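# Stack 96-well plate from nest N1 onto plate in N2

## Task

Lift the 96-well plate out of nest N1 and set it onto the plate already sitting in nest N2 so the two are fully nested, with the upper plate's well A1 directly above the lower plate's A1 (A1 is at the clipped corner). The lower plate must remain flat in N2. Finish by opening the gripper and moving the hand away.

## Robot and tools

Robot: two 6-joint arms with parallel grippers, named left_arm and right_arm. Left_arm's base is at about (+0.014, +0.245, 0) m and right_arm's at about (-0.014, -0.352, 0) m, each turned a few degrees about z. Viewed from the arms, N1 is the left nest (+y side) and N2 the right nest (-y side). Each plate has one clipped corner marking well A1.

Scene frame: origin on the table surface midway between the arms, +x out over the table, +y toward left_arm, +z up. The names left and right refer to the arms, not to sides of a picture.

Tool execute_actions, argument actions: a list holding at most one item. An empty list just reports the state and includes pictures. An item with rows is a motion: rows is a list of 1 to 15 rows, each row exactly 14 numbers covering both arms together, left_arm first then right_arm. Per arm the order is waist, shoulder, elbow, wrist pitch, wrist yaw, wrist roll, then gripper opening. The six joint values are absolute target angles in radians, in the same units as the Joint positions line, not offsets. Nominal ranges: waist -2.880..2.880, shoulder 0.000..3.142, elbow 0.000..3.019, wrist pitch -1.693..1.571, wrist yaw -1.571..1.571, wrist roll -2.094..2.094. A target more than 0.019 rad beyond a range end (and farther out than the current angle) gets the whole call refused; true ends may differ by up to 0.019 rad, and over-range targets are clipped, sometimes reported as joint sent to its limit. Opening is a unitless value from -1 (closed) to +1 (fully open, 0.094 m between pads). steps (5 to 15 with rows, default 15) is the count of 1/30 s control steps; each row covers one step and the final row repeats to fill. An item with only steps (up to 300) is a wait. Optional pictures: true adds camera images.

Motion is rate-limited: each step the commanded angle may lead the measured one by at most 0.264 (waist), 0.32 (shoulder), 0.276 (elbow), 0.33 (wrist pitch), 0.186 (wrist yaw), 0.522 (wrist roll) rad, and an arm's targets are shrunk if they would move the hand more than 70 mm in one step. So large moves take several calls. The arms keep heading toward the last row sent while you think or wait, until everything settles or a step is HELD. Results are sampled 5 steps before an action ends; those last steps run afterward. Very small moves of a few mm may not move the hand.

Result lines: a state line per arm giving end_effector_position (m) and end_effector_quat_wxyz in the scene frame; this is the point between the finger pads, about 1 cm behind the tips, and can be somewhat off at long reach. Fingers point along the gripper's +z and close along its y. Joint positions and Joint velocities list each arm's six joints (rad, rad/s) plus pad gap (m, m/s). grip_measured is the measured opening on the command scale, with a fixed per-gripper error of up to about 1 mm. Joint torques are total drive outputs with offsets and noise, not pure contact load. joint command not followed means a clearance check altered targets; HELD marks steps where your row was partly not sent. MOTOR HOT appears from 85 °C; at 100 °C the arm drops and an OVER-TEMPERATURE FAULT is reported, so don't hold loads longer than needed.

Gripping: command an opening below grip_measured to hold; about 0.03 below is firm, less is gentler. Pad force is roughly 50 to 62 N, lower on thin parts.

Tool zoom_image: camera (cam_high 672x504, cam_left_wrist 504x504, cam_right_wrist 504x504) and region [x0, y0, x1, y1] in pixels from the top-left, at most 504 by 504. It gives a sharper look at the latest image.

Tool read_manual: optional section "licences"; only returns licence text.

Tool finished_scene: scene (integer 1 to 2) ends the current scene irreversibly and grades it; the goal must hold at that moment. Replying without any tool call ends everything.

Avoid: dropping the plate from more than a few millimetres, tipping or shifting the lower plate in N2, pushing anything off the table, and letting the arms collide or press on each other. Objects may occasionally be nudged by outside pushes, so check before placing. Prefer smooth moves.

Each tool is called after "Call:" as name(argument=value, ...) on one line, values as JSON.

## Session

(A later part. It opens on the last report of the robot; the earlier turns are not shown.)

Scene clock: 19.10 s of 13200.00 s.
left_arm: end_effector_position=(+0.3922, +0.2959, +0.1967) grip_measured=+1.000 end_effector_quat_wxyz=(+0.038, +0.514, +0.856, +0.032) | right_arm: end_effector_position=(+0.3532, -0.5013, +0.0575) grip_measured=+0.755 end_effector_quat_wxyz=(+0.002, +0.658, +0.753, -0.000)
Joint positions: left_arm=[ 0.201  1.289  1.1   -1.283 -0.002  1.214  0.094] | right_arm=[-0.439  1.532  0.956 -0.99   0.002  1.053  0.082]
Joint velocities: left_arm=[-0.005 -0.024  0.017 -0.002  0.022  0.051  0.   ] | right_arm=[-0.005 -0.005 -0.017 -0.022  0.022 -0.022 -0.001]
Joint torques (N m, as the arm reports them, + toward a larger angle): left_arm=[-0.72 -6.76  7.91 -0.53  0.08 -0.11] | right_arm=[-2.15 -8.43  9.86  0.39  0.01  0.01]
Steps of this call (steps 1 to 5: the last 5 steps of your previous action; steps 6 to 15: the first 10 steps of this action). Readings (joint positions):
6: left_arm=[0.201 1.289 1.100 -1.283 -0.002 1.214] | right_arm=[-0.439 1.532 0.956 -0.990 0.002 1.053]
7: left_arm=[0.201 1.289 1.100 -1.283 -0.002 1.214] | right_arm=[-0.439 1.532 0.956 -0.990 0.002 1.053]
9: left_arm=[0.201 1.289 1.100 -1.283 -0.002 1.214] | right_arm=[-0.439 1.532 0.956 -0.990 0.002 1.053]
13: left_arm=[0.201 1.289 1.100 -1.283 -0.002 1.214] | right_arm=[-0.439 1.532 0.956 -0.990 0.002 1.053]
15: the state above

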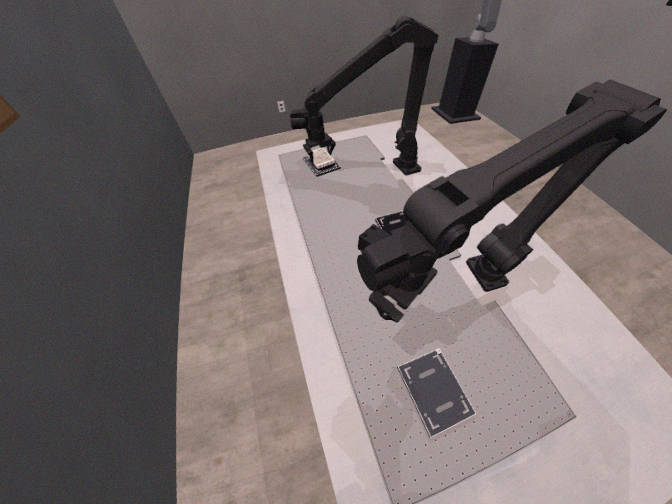

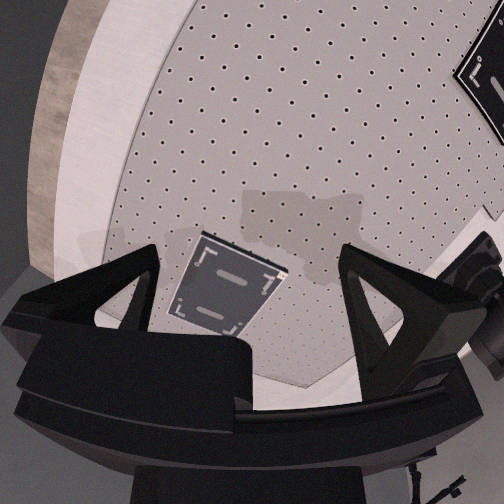

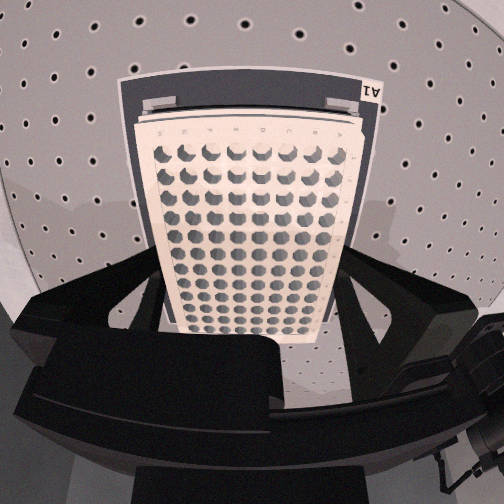

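Centred and in contact. Releasing, then inspecting the seam from both ends.

Call:
execute_actions(actions=[{"rows":[[0.2,1.3,1.1,-1.3,0,1.2,1,-0.44,1.533,0.975,-0.99,0,1.05,0.71],[0.2,1.3,1.1,-1.3,0,1.2,1,-0.44,1.533,0.975,-0.99,0,1.05,0.71],[0.2,1.3,1.1,-1.3,0,1.2,1,-0.44,1.533,0.975,-0.99,0,1.05,1]],"steps":12}], pictures=true)

Call:
zoom_image(camera="cam_right_wrist", region=[100,50,400,250])

Call:
execute_actions(actions=[{"rows":[[0.2,1.3,1.1,-1.3,0,1.2,1,-0.44,1.45,0.975,-1.01,0,1.05,1]],"steps":12}])

Call:
execute_actions(actions=[{"rows":[[0.2,1.3,1.1,-1.3,0,1.2,1,-0.72,1.45,0.975,-1.01,0,1.55,1]]}])

Call:
execute_actions(actions=[{"steps":10}], pictures=true)

Call:
zoom_image(camera="cam_right_wrist", region=[140,200,370,380])

Call:
execute_actions(actions=[{"rows":[[0.2,1.3,1.1,-1.3,0,1.2,1,-0.15,1.45,1.05,-1.01,0,-1.05,1]]}])

Call:
execute_actions(actions=[{"steps":32}], pictures=true)

Call:
zoom_image(camera="cam_right_wrist", region=[140,200,370,380])

Scene clock: 19.77 s of 13200.00 s.
left_arm: end_effector_position=(+0.3922, +0.2959, +0.1967) grip_measured=+1.000 end_effector_quat_wxyz=(+0.038, +0.514, +0.856, +0.032) | right_arm: end_effector_position=(+0.3532, -0.5012, +0.0575) grip_measured=+1.000 end_effector_quat_wxyz=(+0.002, +0.658, +0.753, +0.000)
Joint positions: left_arm=[ 0.201  1.289  1.1   -1.283 -0.002  1.214  0.094] | right_arm=[-0.439  1.532  0.956 -0.99   0.001  1.053  0.094]
Joint velocities: left_arm=[-0.015  0.005  0.002 -0.002 -0.022 -0.037  0.   ] | right_arm=[-0.015  0.005 -0.022 -0.002 -0.022 -0.037  0.   ]
Joint torques (N m, as the arm reports them, + toward a larger angle): left_arm=[-0.74 -6.73  7.92 -0.54  0.08 -0.11] | right_arm=[ -2.62 -11.62   9.79   0.56   0.01  -0.03]
Steps of this call (steps 1 to 5: the last 5 steps of your previous action; steps 6 to 13: the robot went on to your last target; steps 14 to 20: the first 7 steps of this action). Readings (joint positions):
14: left_arm=[0.201 1.289 1.100 -1.283 -0.002 1.214] | right_arm=[-0.439 1.532 0.956 -0.990 0.002 1.053]
15: left_arm=[0.201 1.289 1.100 -1.283 -0.002 1.214] | right_arm=[-0.439 1.532 0.956 -0.990 0.002 1.053]
17: left_arm=[0.201 1.289 1.100 -1.283 -0.002 1.214] | right_arm=[-0.439 1.532 0.956 -0.990 0.001 1.053]
20: the state above

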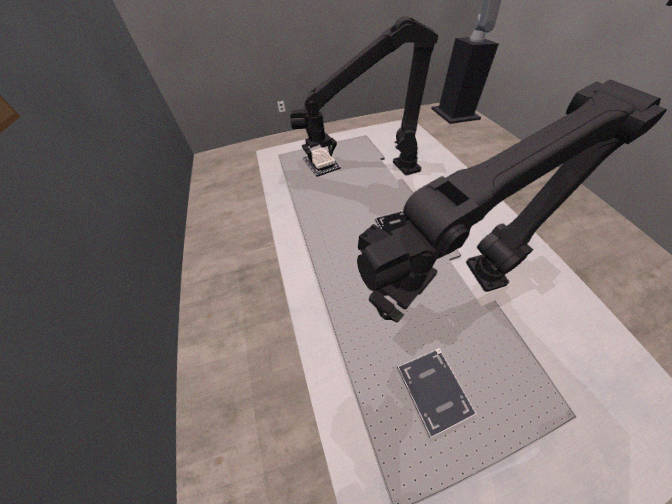

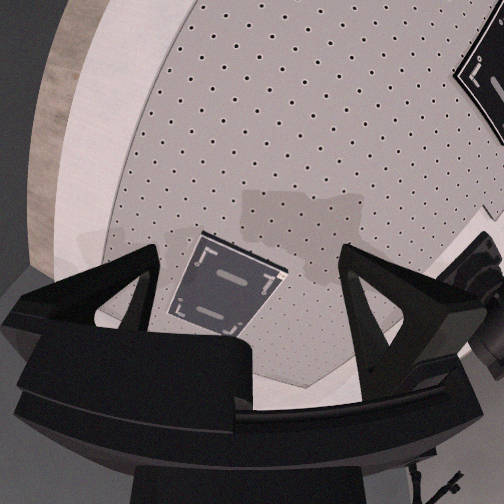

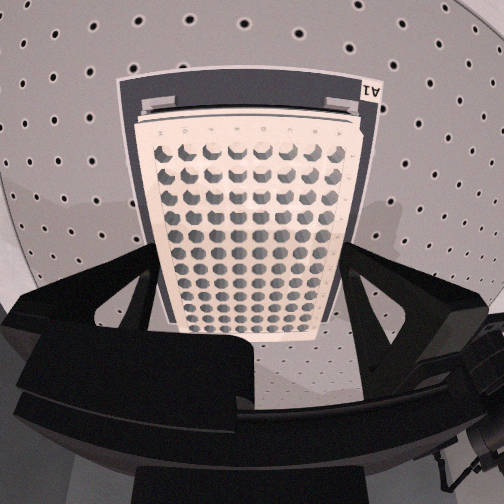

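Region (100, 50, 400, 250) of cam_right_wrist's 504x504 image, scaled by 1.680, with more detail than that image has.

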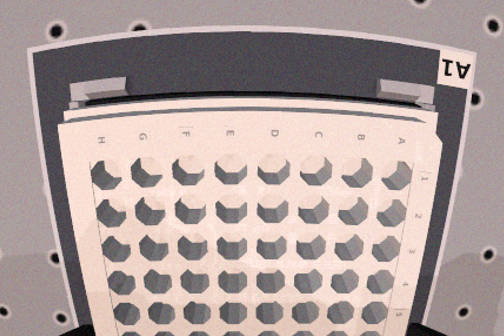

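Scene clock: 20.17 s of 13200.00 s.
left_arm: end_effector_position=(+0.3922, +0.2959, +0.1967) grip_measured=+1.000 end_effector_quat_wxyz=(+0.038, +0.514, +0.856, +0.032) | right_arm: end_effector_position=(+0.3543, -0.5016, +0.0809) grip_measured=+1.000 end_effector_quat_wxyz=(+0.027, +0.658, +0.753, +0.009)
Joint positions: left_arm=[ 0.201  1.289  1.1   -1.283 -0.002  1.214  0.094] | right_arm=[-0.439  1.47   0.956 -1.001  0.001  1.053  0.094]
Joint velocities: left_arm=[ 0.005 -0.005 -0.002  0.002  0.037 -0.007  0.   ] | right_arm=[-0.005 -0.21   0.007 -0.012 -0.022 -0.022  0.   ]
Joint torques (N m, as the arm reports them, + toward a larger angle): left_arm=[-0.78 -6.74  7.91 -0.54  0.09 -0.12] | right_arm=[ -2.31 -11.87  10.34   0.2    0.03   0.  ]
Steps of this call (steps 1 to 5: the last 5 steps of your previous action; steps 6 to 12: the first 7 steps of this action). Readings (joint positions):
6: left_arm=[0.201 1.289 1.100 -1.283 -0.002 1.214] | right_arm=[-0.439 1.529 0.956 -0.992 0.001 1.053]
7: left_arm=[0.201 1.289 1.100 -1.283 -0.002 1.214] | right_arm=[-0.439 1.522 0.956 -0.996 0.001 1.053]
9: left_arm=[0.201 1.289 1.100 -1.283 -0.002 1.214] | right_arm=[-0.439 1.500 0.956 -1.000 0.001 1.053]
12: the state above

Scene clock: 20.67 s of 13200.00 s.
left_arm: end_effector_position=(+0.3922, +0.2959, +0.1967) grip_measured=+1.000 end_effector_quat_wxyz=(+0.038, +0.514, +0.856, +0.032) | right_arm: end_effector_position=(+0.2858, -0.6137, +0.0839) grip_measured=+1.000 end_effector_quat_wxyz=(+0.030, +0.887, +0.461, +0.010)
Joint positions: left_arm=[ 0.201  1.289  1.1   -1.283 -0.002  1.214  0.094] | right_arm=[-0.77   1.462  0.956 -1.001  0.003  1.469  0.094]
Joint velocities: left_arm=[-0.005 -0.015  0.007 -0.012  0.007  0.037  0.   ] | right_arm=[-0.015  0.005 -0.007  0.007  0.007  0.462  0.   ]
Joint torques (N m, as the arm reports them, + toward a larger angle): left_arm=[-0.78 -6.77  7.92 -0.53  0.09 -0.11] | right_arm=[  1.61 -11.89  10.14   0.25  -0.03   0.1 ]
Steps of this call (steps 1 to 5: the last 5 steps of your previous action; steps 6 to 15: the first 10 steps of this action). Readings (joint positions):
6: left_arm=[0.201 1.289 1.100 -1.283 -0.002 1.214] | right_arm=[-0.452 1.462 0.956 -1.001 -0.004 1.106]
7: left_arm=[0.201 1.289 1.100 -1.283 -0.002 1.214] | right_arm=[-0.478 1.462 0.956 -1.001 -0.006 1.161]
9: left_arm=[0.201 1.289 1.100 -1.283 -0.002 1.214] | right_arm=[-0.570 1.462 0.956 -1.001 -0.006 1.268]
13: left_arm=[0.201 1.289 1.100 -1.283 -0.002 1.214] | right_arm=[-0.749 1.462 0.956 -1.001 0.002 1.428]
15: the state above

Scene clock: 21.00 s of 13200.00 s.
left_arm: end_effector_position=(+0.3922, +0.2959, +0.1967) grip_measured=+1.000 end_effector_quat_wxyz=(+0.038, +0.514, +0.856, +0.032) | right_arm: end_effector_position=(+0.2994, -0.5972, +0.0839) grip_measured=+1.000 end_effector_quat_wxyz=(+0.029, +0.889, +0.457, +0.012)
Joint positions: left_arm=[ 0.201  1.289  1.1   -1.283 -0.002  1.214  0.094] | right_arm=[-0.717  1.462  0.956 -1.001  0.002  1.531  0.094]
Joint velocities: left_arm=[-0.005 -0.015 -0.012 -0.012 -0.022 -0.066  0.   ] | right_arm=[ 0.005  0.005 -0.017 -0.002 -0.022  0.037  0.   ]
Joint torques (N m, as the arm reports them, + toward a larger angle): left_arm=[-0.8  -6.74  7.9  -0.53  0.08 -0.11] | right_arm=[ -2.63 -12.01  10.27   0.16  -0.01   0.11]
Kept back: nothing.
Steps of this call (steps 1 to 5: the last 5 steps of your previous action; steps 6 to 10: the robot went on to your last target). Readings (joint positions):
1: left_arm=[0.201 1.289 1.100 -1.283 -0.002 1.214] | right_arm=[-0.767 1.462 0.956 -1.001 0.003 1.483]
2: left_arm=[0.201 1.289 1.100 -1.283 -0.002 1.214] | right_arm=[-0.759 1.462 0.956 -1.001 0.003 1.494]
4: left_arm=[0.201 1.289 1.100 -1.283 -0.002 1.214] | right_arm=[-0.738 1.462 0.956 -1.001 0.003 1.510]
8: left_arm=[0.201 1.289 1.100 -1.283 -0.002 1.214] | right_arm=[-0.717 1.462 0.956 -1.001 0.002 1.527]
10: the state above

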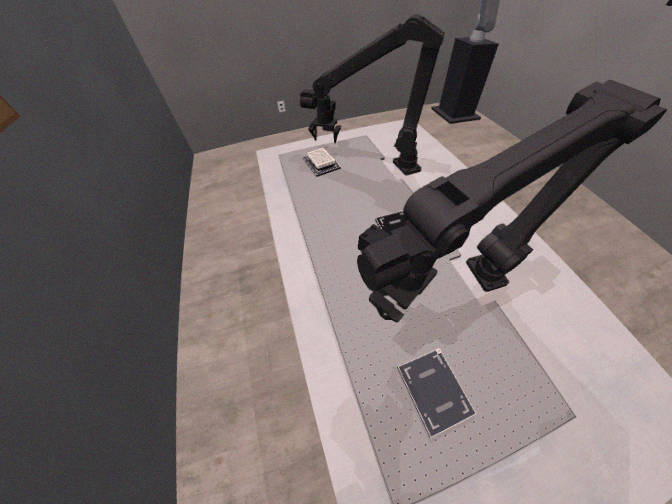

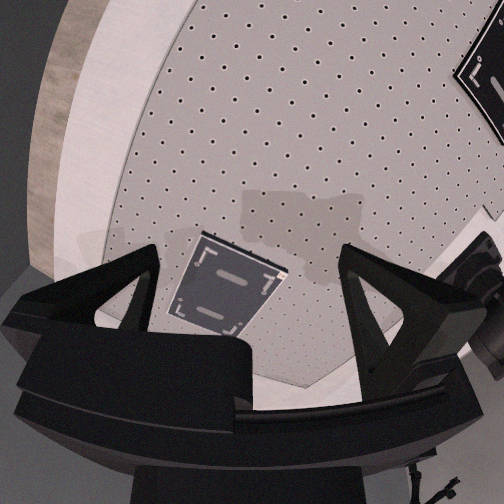

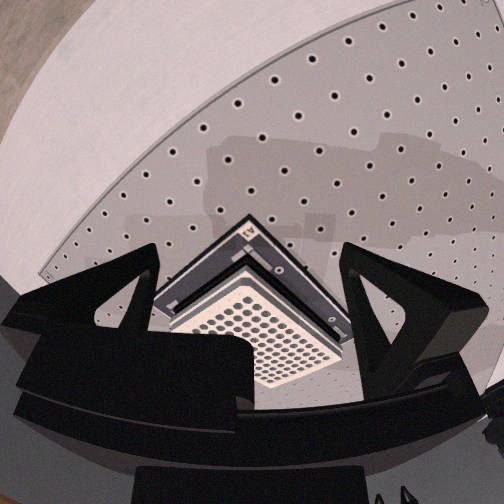

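Region (140, 200, 370, 380) of cam_right_wrist's 504x504 image, scaled by 2.191, with more detail than that image has; it fills the top 394 rows of this view, and the rest is white.

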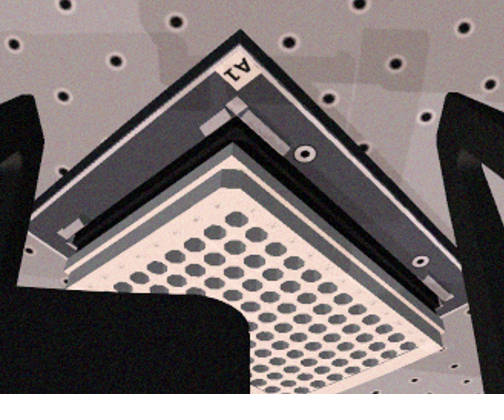

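Scene clock: 21.33 s of 13200.00 s.
left_arm: end_effector_position=(+0.3922, +0.2959, +0.1967) grip_measured=+1.000 end_effector_quat_wxyz=(+0.038, +0.514, +0.856, +0.032) | right_arm: end_effector_position=(+0.3891, -0.4399, +0.0964) grip_measured=+1.000 end_effector_quat_wxyz=(+0.047, +0.533, +0.844, +0.014)
Joint positions: left_arm=[ 0.201  1.289  1.1   -1.283 -0.002  1.214  0.094] | right_arm=[-0.266  1.462  0.991 -1.001  0.006  0.917  0.094]
Joint velocities: left_arm=[ 0.005  0.015 -0.012 -0.007  0.007 -0.007  0.   ] | right_arm=[ 1.685 -0.015  0.144 -0.007  0.007 -2.425  0.   ]
Joint torques (N m, as the arm reports them, + toward a larger angle): left_arm=[-0.76 -6.75  7.91 -0.55  0.09 -0.11] | right_arm=[ -2.75 -12.03  12.78   0.35  -0.15  -0.04]
Steps of this call (steps 1 to 10: the first 10 steps of this action). Readings (joint positions):
1: left_arm=[0.201 1.289 1.100 -1.283 -0.002 1.214] | right_arm=[-0.706 1.462 0.957 -1.001 0.006 1.481]
2: left_arm=[0.201 1.289 1.100 -1.283 -0.002 1.214] | right_arm=[-0.682 1.462 0.958 -1.001 0.007 1.423]
4: left_arm=[0.201 1.289 1.100 -1.283 -0.002 1.214] | right_arm=[-0.600 1.462 0.965 -1.001 0.007 1.306]
8: left_arm=[0.201 1.289 1.100 -1.283 -0.002 1.214] | right_arm=[-0.383 1.462 0.983 -1.001 0.007 1.067]
10: the state above

Scene clock: 22.40 s of 13200.00 s.
left_arm: end_effector_position=(+0.3922, +0.2959, +0.1967) grip_measured=+1.000 end_effector_quat_wxyz=(+0.038, +0.514, +0.856, +0.032) | right_arm: end_effector_position=(+0.4056, -0.3937, +0.1046) grip_measured=+1.000 end_effector_quat_wxyz=(+0.052, -0.448, +0.892, -0.031)
Joint positions: left_arm=[ 0.201  1.289  1.1   -1.283 -0.002  1.214  0.094] | right_arm=[-0.154  1.462  1.013 -1.001 -0.002 -1.029  0.094]
Joint velocities: left_arm=[-0.015  0.005 -0.012 -0.007 -0.007 -0.037  0.   ] | right_arm=[-0.005  0.005  0.012 -0.002  0.007 -0.037  0.   ]
Joint torques (N m, as the arm reports them, + toward a larger angle): left_arm=[-0.72 -6.75  7.92 -0.55  0.09 -0.11] | right_arm=[ -1.63 -12.51  12.26   0.37   0.    -0.09]
Kept back: nothing.
Steps of this call (steps 1 to 5: the last 5 steps of your previous action; steps 6 to 32: the robot went on to your last target). Readings (joint positions):
1: left_arm=[0.201 1.289 1.100 -1.283 -0.002 1.214] | right_arm=[-0.212 1.462 0.997 -1.001 0.003 0.818]
2: left_arm=[0.201 1.289 1.100 -1.283 -0.002 1.214] | right_arm=[-0.164 1.462 1.002 -1.001 -0.000 0.718]
4: left_arm=[0.201 1.289 1.100 -1.283 -0.002 1.214] | right_arm=[-0.106 1.462 1.012 -1.001 -0.004 0.517]
8: left_arm=[0.201 1.289 1.100 -1.283 -0.002 1.214] | right_arm=[-0.114 1.462 1.013 -1.001 -0.004 0.117]
32: the state above

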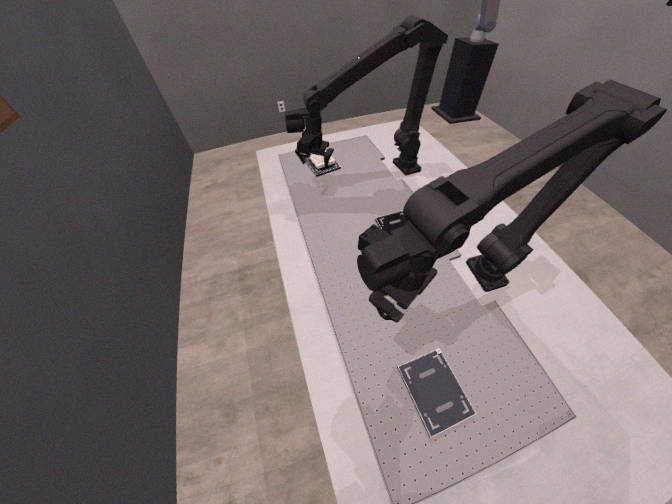

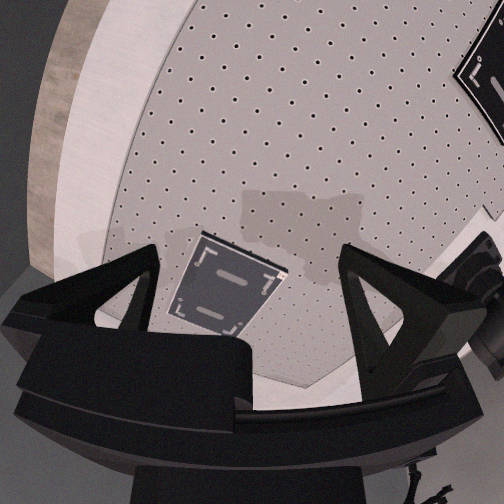

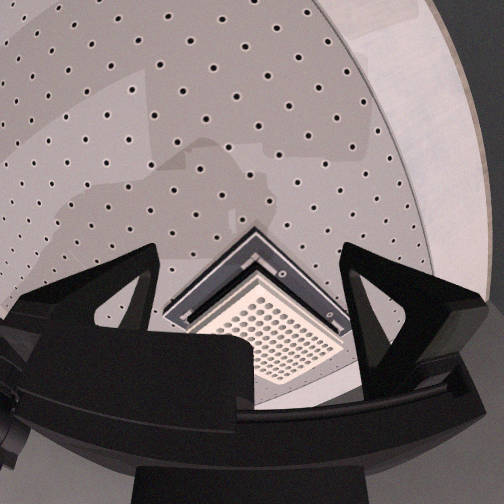

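Region (140, 200, 370, 380) of cam_right_wrist's 504x504 image, scaled by 2.191, with more detail than that image has; it fills the top 394 rows of this view, and the rest is white.

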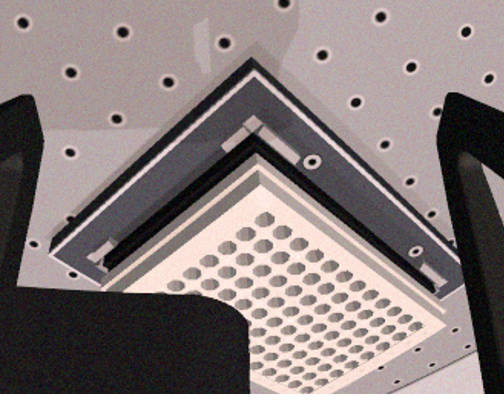

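Call:
execute_actions(actions=[{"rows":[[0.2,1.3,1.1,-1.3,0,1.2,1,-0.12,1.35,0.885,-1.09,0,-1.79,1]]}])

Call:
execute_actions(actions=[{"steps":14}], pictures=true)

Call:
zoom_image(camera="cam_right_wrist", region=[160,240,340,350])

Scene clock: 22.90 s of 13200.00 s.
left_arm: end_effector_position=(+0.3922, +0.2959, +0.1967) grip_measured=+1.000 end_effector_quat_wxyz=(+0.038, +0.514, +0.856, +0.032) | right_arm: end_effector_position=(+0.3260, -0.3745, +0.0861) grip_measured=+1.000 end_effector_quat_wxyz=(+0.005, +0.724, -0.690, -0.008)
Joint positions: left_arm=[ 0.201  1.289  1.1   -1.283 -0.002  1.214  0.094] | right_arm=[-0.121  1.364  0.864 -1.09  -0.002 -1.684  0.094]
Joint velocities: left_arm=[-0.015  0.005  0.007  0.002  0.022  0.051  0.   ] | right_arm=[ 0.005 -0.005 -0.012 -0.012 -0.095 -0.608  0.   ]
Joint torques (N m, as the arm reports them, + toward a larger angle): left_arm=[-0.8  -6.72  7.91 -0.54  0.08 -0.11] | right_arm=[ -2.42 -10.09  10.27   0.38  -0.02  -0.08]
Steps of this call (steps 1 to 5: the robot went on to your last target; steps 6 to 15: the first 10 steps of this action). Readings (joint positions):
6: left_arm=[0.201 1.289 1.100 -1.283 -0.002 1.214] | right_arm=[-0.153 1.454 0.999 -1.008 -0.002 -1.119]
7: left_arm=[0.201 1.289 1.100 -1.283 -0.002 1.214] | right_arm=[-0.149 1.434 0.969 -1.023 -0.002 -1.219]
9: left_arm=[0.201 1.289 1.100 -1.283 -0.002 1.214] | right_arm=[-0.137 1.390 0.900 -1.064 -0.002 -1.410]
13: left_arm=[0.201 1.289 1.100 -1.283 -0.002 1.214] | right_arm=[-0.121 1.364 0.864 -1.090 -0.002 -1.630]
15: the state above

Scene clock: 23.37 s of 13200.00 s.
left_arm: end_effector_position=(+0.3922, +0.2959, +0.1967) grip_measured=+1.000 end_effector_quat_wxyz=(+0.038, +0.514, +0.856, +0.032) | right_arm: end_effector_position=(+0.3260, -0.3745, +0.0861) grip_measured=+1.000 end_effector_quat_wxyz=(+0.005, +0.755, -0.656, -0.008)
Joint positions: left_arm=[ 0.201  1.289  1.1   -1.283 -0.002  1.214  0.094] | right_arm=[-0.121  1.364  0.864 -1.09  -0.002 -1.774  0.094]
Joint velocities: left_arm=[-0.005 -0.024 -0.017  0.017  0.022  0.051  0.   ] | right_arm=[ 0.005 -0.005 -0.022  0.007  0.022 -0.066  0.   ]
Joint torques (N m, as the arm reports them, + toward a larger angle): left_arm=[-0.66 -6.75  7.92 -0.55  0.08 -0.11] | right_arm=[ -2.21 -10.6   10.4    0.34  -0.03  -0.11]
Kept back: nothing.
Steps of this call (steps 1 to 5: the last 5 steps of your previous action; steps 6 to 14: the robot went on to your last target). Readings (joint positions):
1: left_arm=[0.201 1.289 1.100 -1.283 -0.002 1.214] | right_arm=[-0.121 1.364 0.864 -1.090 -0.002 -1.703]
2: left_arm=[0.201 1.289 1.100 -1.283 -0.002 1.214] | right_arm=[-0.121 1.364 0.864 -1.090 -0.002 -1.718]
4: left_arm=[0.201 1.289 1.100 -1.283 -0.002 1.214] | right_arm=[-0.121 1.364 0.864 -1.090 -0.002 -1.740]
8: left_arm=[0.201 1.289 1.100 -1.283 -0.002 1.214] | right_arm=[-0.121 1.364 0.864 -1.090 -0.002 -1.763]
14: the state above

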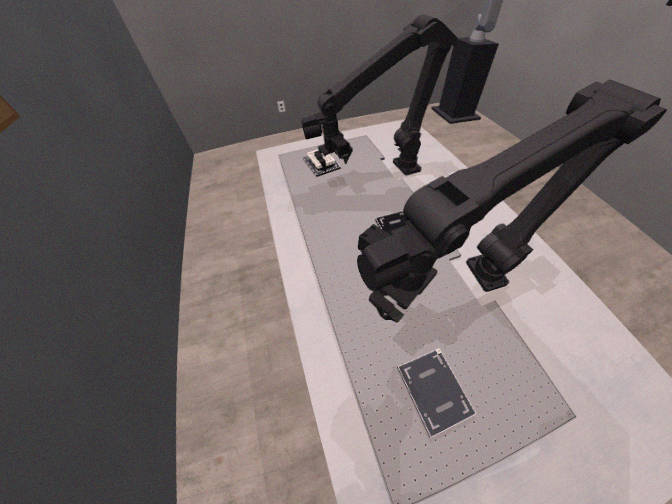

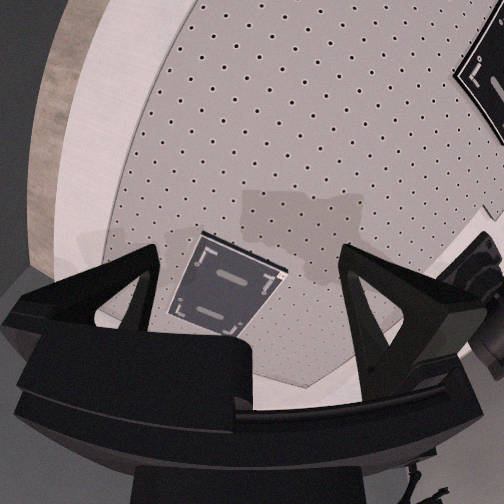

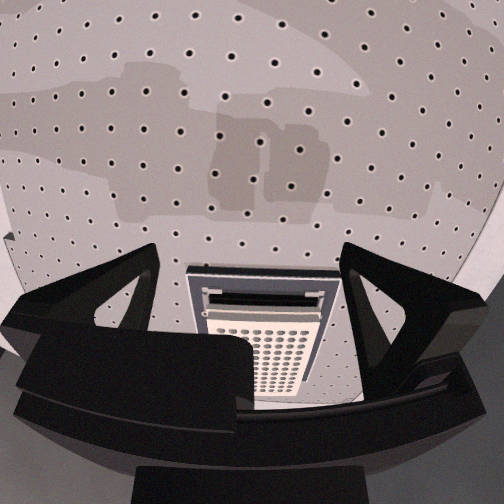

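Region (160, 240, 340, 350) of cam_right_wrist's 504x504 image, scaled by 2.800, with more detail than that image has.

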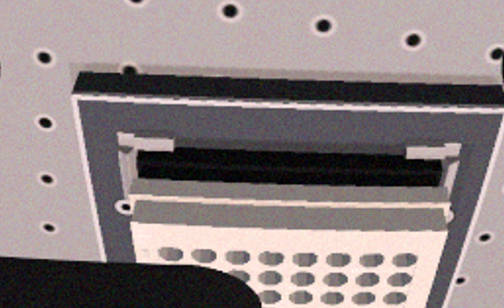

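Call:
execute_actions(actions=[{"rows":[[0.2,1.3,1.1,-1.3,0,1.2,1,0.1,1.15,0.885,-1.2,0,-1.79,1]]}])

Call:
execute_actions(actions=[{"steps":12}])

Call:
finished_scene(scene=2)

Scene clock: 23.83 s of 13200.00 s.
left_arm: end_effector_position=(+0.3922, +0.2959, +0.1967) grip_measured=+1.000 end_effector_quat_wxyz=(+0.038, +0.514, +0.856, +0.032) | right_arm: end_effector_position=(+0.2981, -0.2947, +0.1575) grip_measured=+1.000 end_effector_quat_wxyz=(-0.041, +0.830, -0.555, +0.040)
Joint positions: left_arm=[ 0.201  1.289  1.1   -1.283 -0.002  1.214  0.094] | right_arm=[ 0.127  1.128  0.863 -1.191 -0.002 -1.779  0.094]
Joint velocities: left_arm=[-0.015 -0.005 -0.007  0.002 -0.022  0.007  0.   ] | right_arm=[-0.151 -0.093 -0.007 -0.022 -0.037 -0.066  0.   ]
Joint torques (N m, as the arm reports them, + toward a larger angle): left_arm=[-0.76 -6.81  7.91 -0.54  0.09 -0.11] | right_arm=[-3.79 -3.83 11.56  0.34 -0.03 -0.05]
Steps of this call (steps 1 to 4: the robot went on to your last target; steps 5 to 14: the first 10 steps of this action). Readings (joint positions):
5: left_arm=[0.201 1.289 1.100 -1.283 -0.002 1.214] | right_arm=[-0.110 1.356 0.864 -1.101 0.003 -1.777]
6: left_arm=[0.201 1.289 1.100 -1.283 -0.002 1.214] | right_arm=[-0.085 1.339 0.863 -1.120 0.004 -1.777]
8: left_arm=[0.201 1.289 1.100 -1.283 -0.002 1.214] | right_arm=[-0.002 1.279 0.863 -1.155 0.004 -1.777]
12: left_arm=[0.201 1.289 1.100 -1.283 -0.002 1.214] | right_arm=[0.126 1.150 0.863 -1.186 -0.002 -1.778]
14: the state above

Scene clock: 24.23 s of 13200.00 s.
left_arm: end_effector_position=(+0.3922, +0.2959, +0.1967) grip_measured=+1.000 end_effector_quat_wxyz=(+0.038, +0.514, +0.856, +0.032) | right_arm: end_effector_position=(+0.2992, -0.3019, +0.1554) grip_measured=+1.000 end_effector_quat_wxyz=(-0.037, +0.824, -0.565, +0.038)
Joint positions: left_arm=[ 0.201  1.289  1.1   -1.283 -0.002  1.214  0.094] | right_arm=[ 0.104  1.135  0.863 -1.192 -0.002 -1.779  0.094]
Joint velocities: left_arm=[ 0.005 -0.015 -0.002 -0.002  0.037 -0.022  0.   ] | right_arm=[-0.005 -0.015 -0.022 -0.012  0.022 -0.066  0.   ]
Joint torques (N m, as the arm reports them, + toward a larger angle): left_arm=[-0.72 -6.76  7.91 -0.55  0.09 -0.12] | right_arm=[-2.48 -4.94 11.56  0.34 -0.04 -0.09]
Kept back: nothing.
Steps of this call (steps 1 to 5: the last 5 steps of your previous action; steps 6 to 12: the robot went on to your last target). Readings (joint positions):
1: left_arm=[0.201 1.289 1.100 -1.283 -0.002 1.214] | right_arm=[0.122 1.127 0.863 -1.192 -0.002 -1.779]
2: left_arm=[0.201 1.289 1.100 -1.283 -0.002 1.214] | right_arm=[0.116 1.129 0.863 -1.192 -0.002 -1.779]
4: left_arm=[0.201 1.289 1.100 -1.283 -0.002 1.214] | right_arm=[0.107 1.133 0.863 -1.192 -0.002 -1.779]
8: left_arm=[0.201 1.289 1.100 -1.283 -0.002 1.214] | right_arm=[0.104 1.135 0.863 -1.192 -0.002 -1.779]
12: the state above

The scene is finished: the task was done.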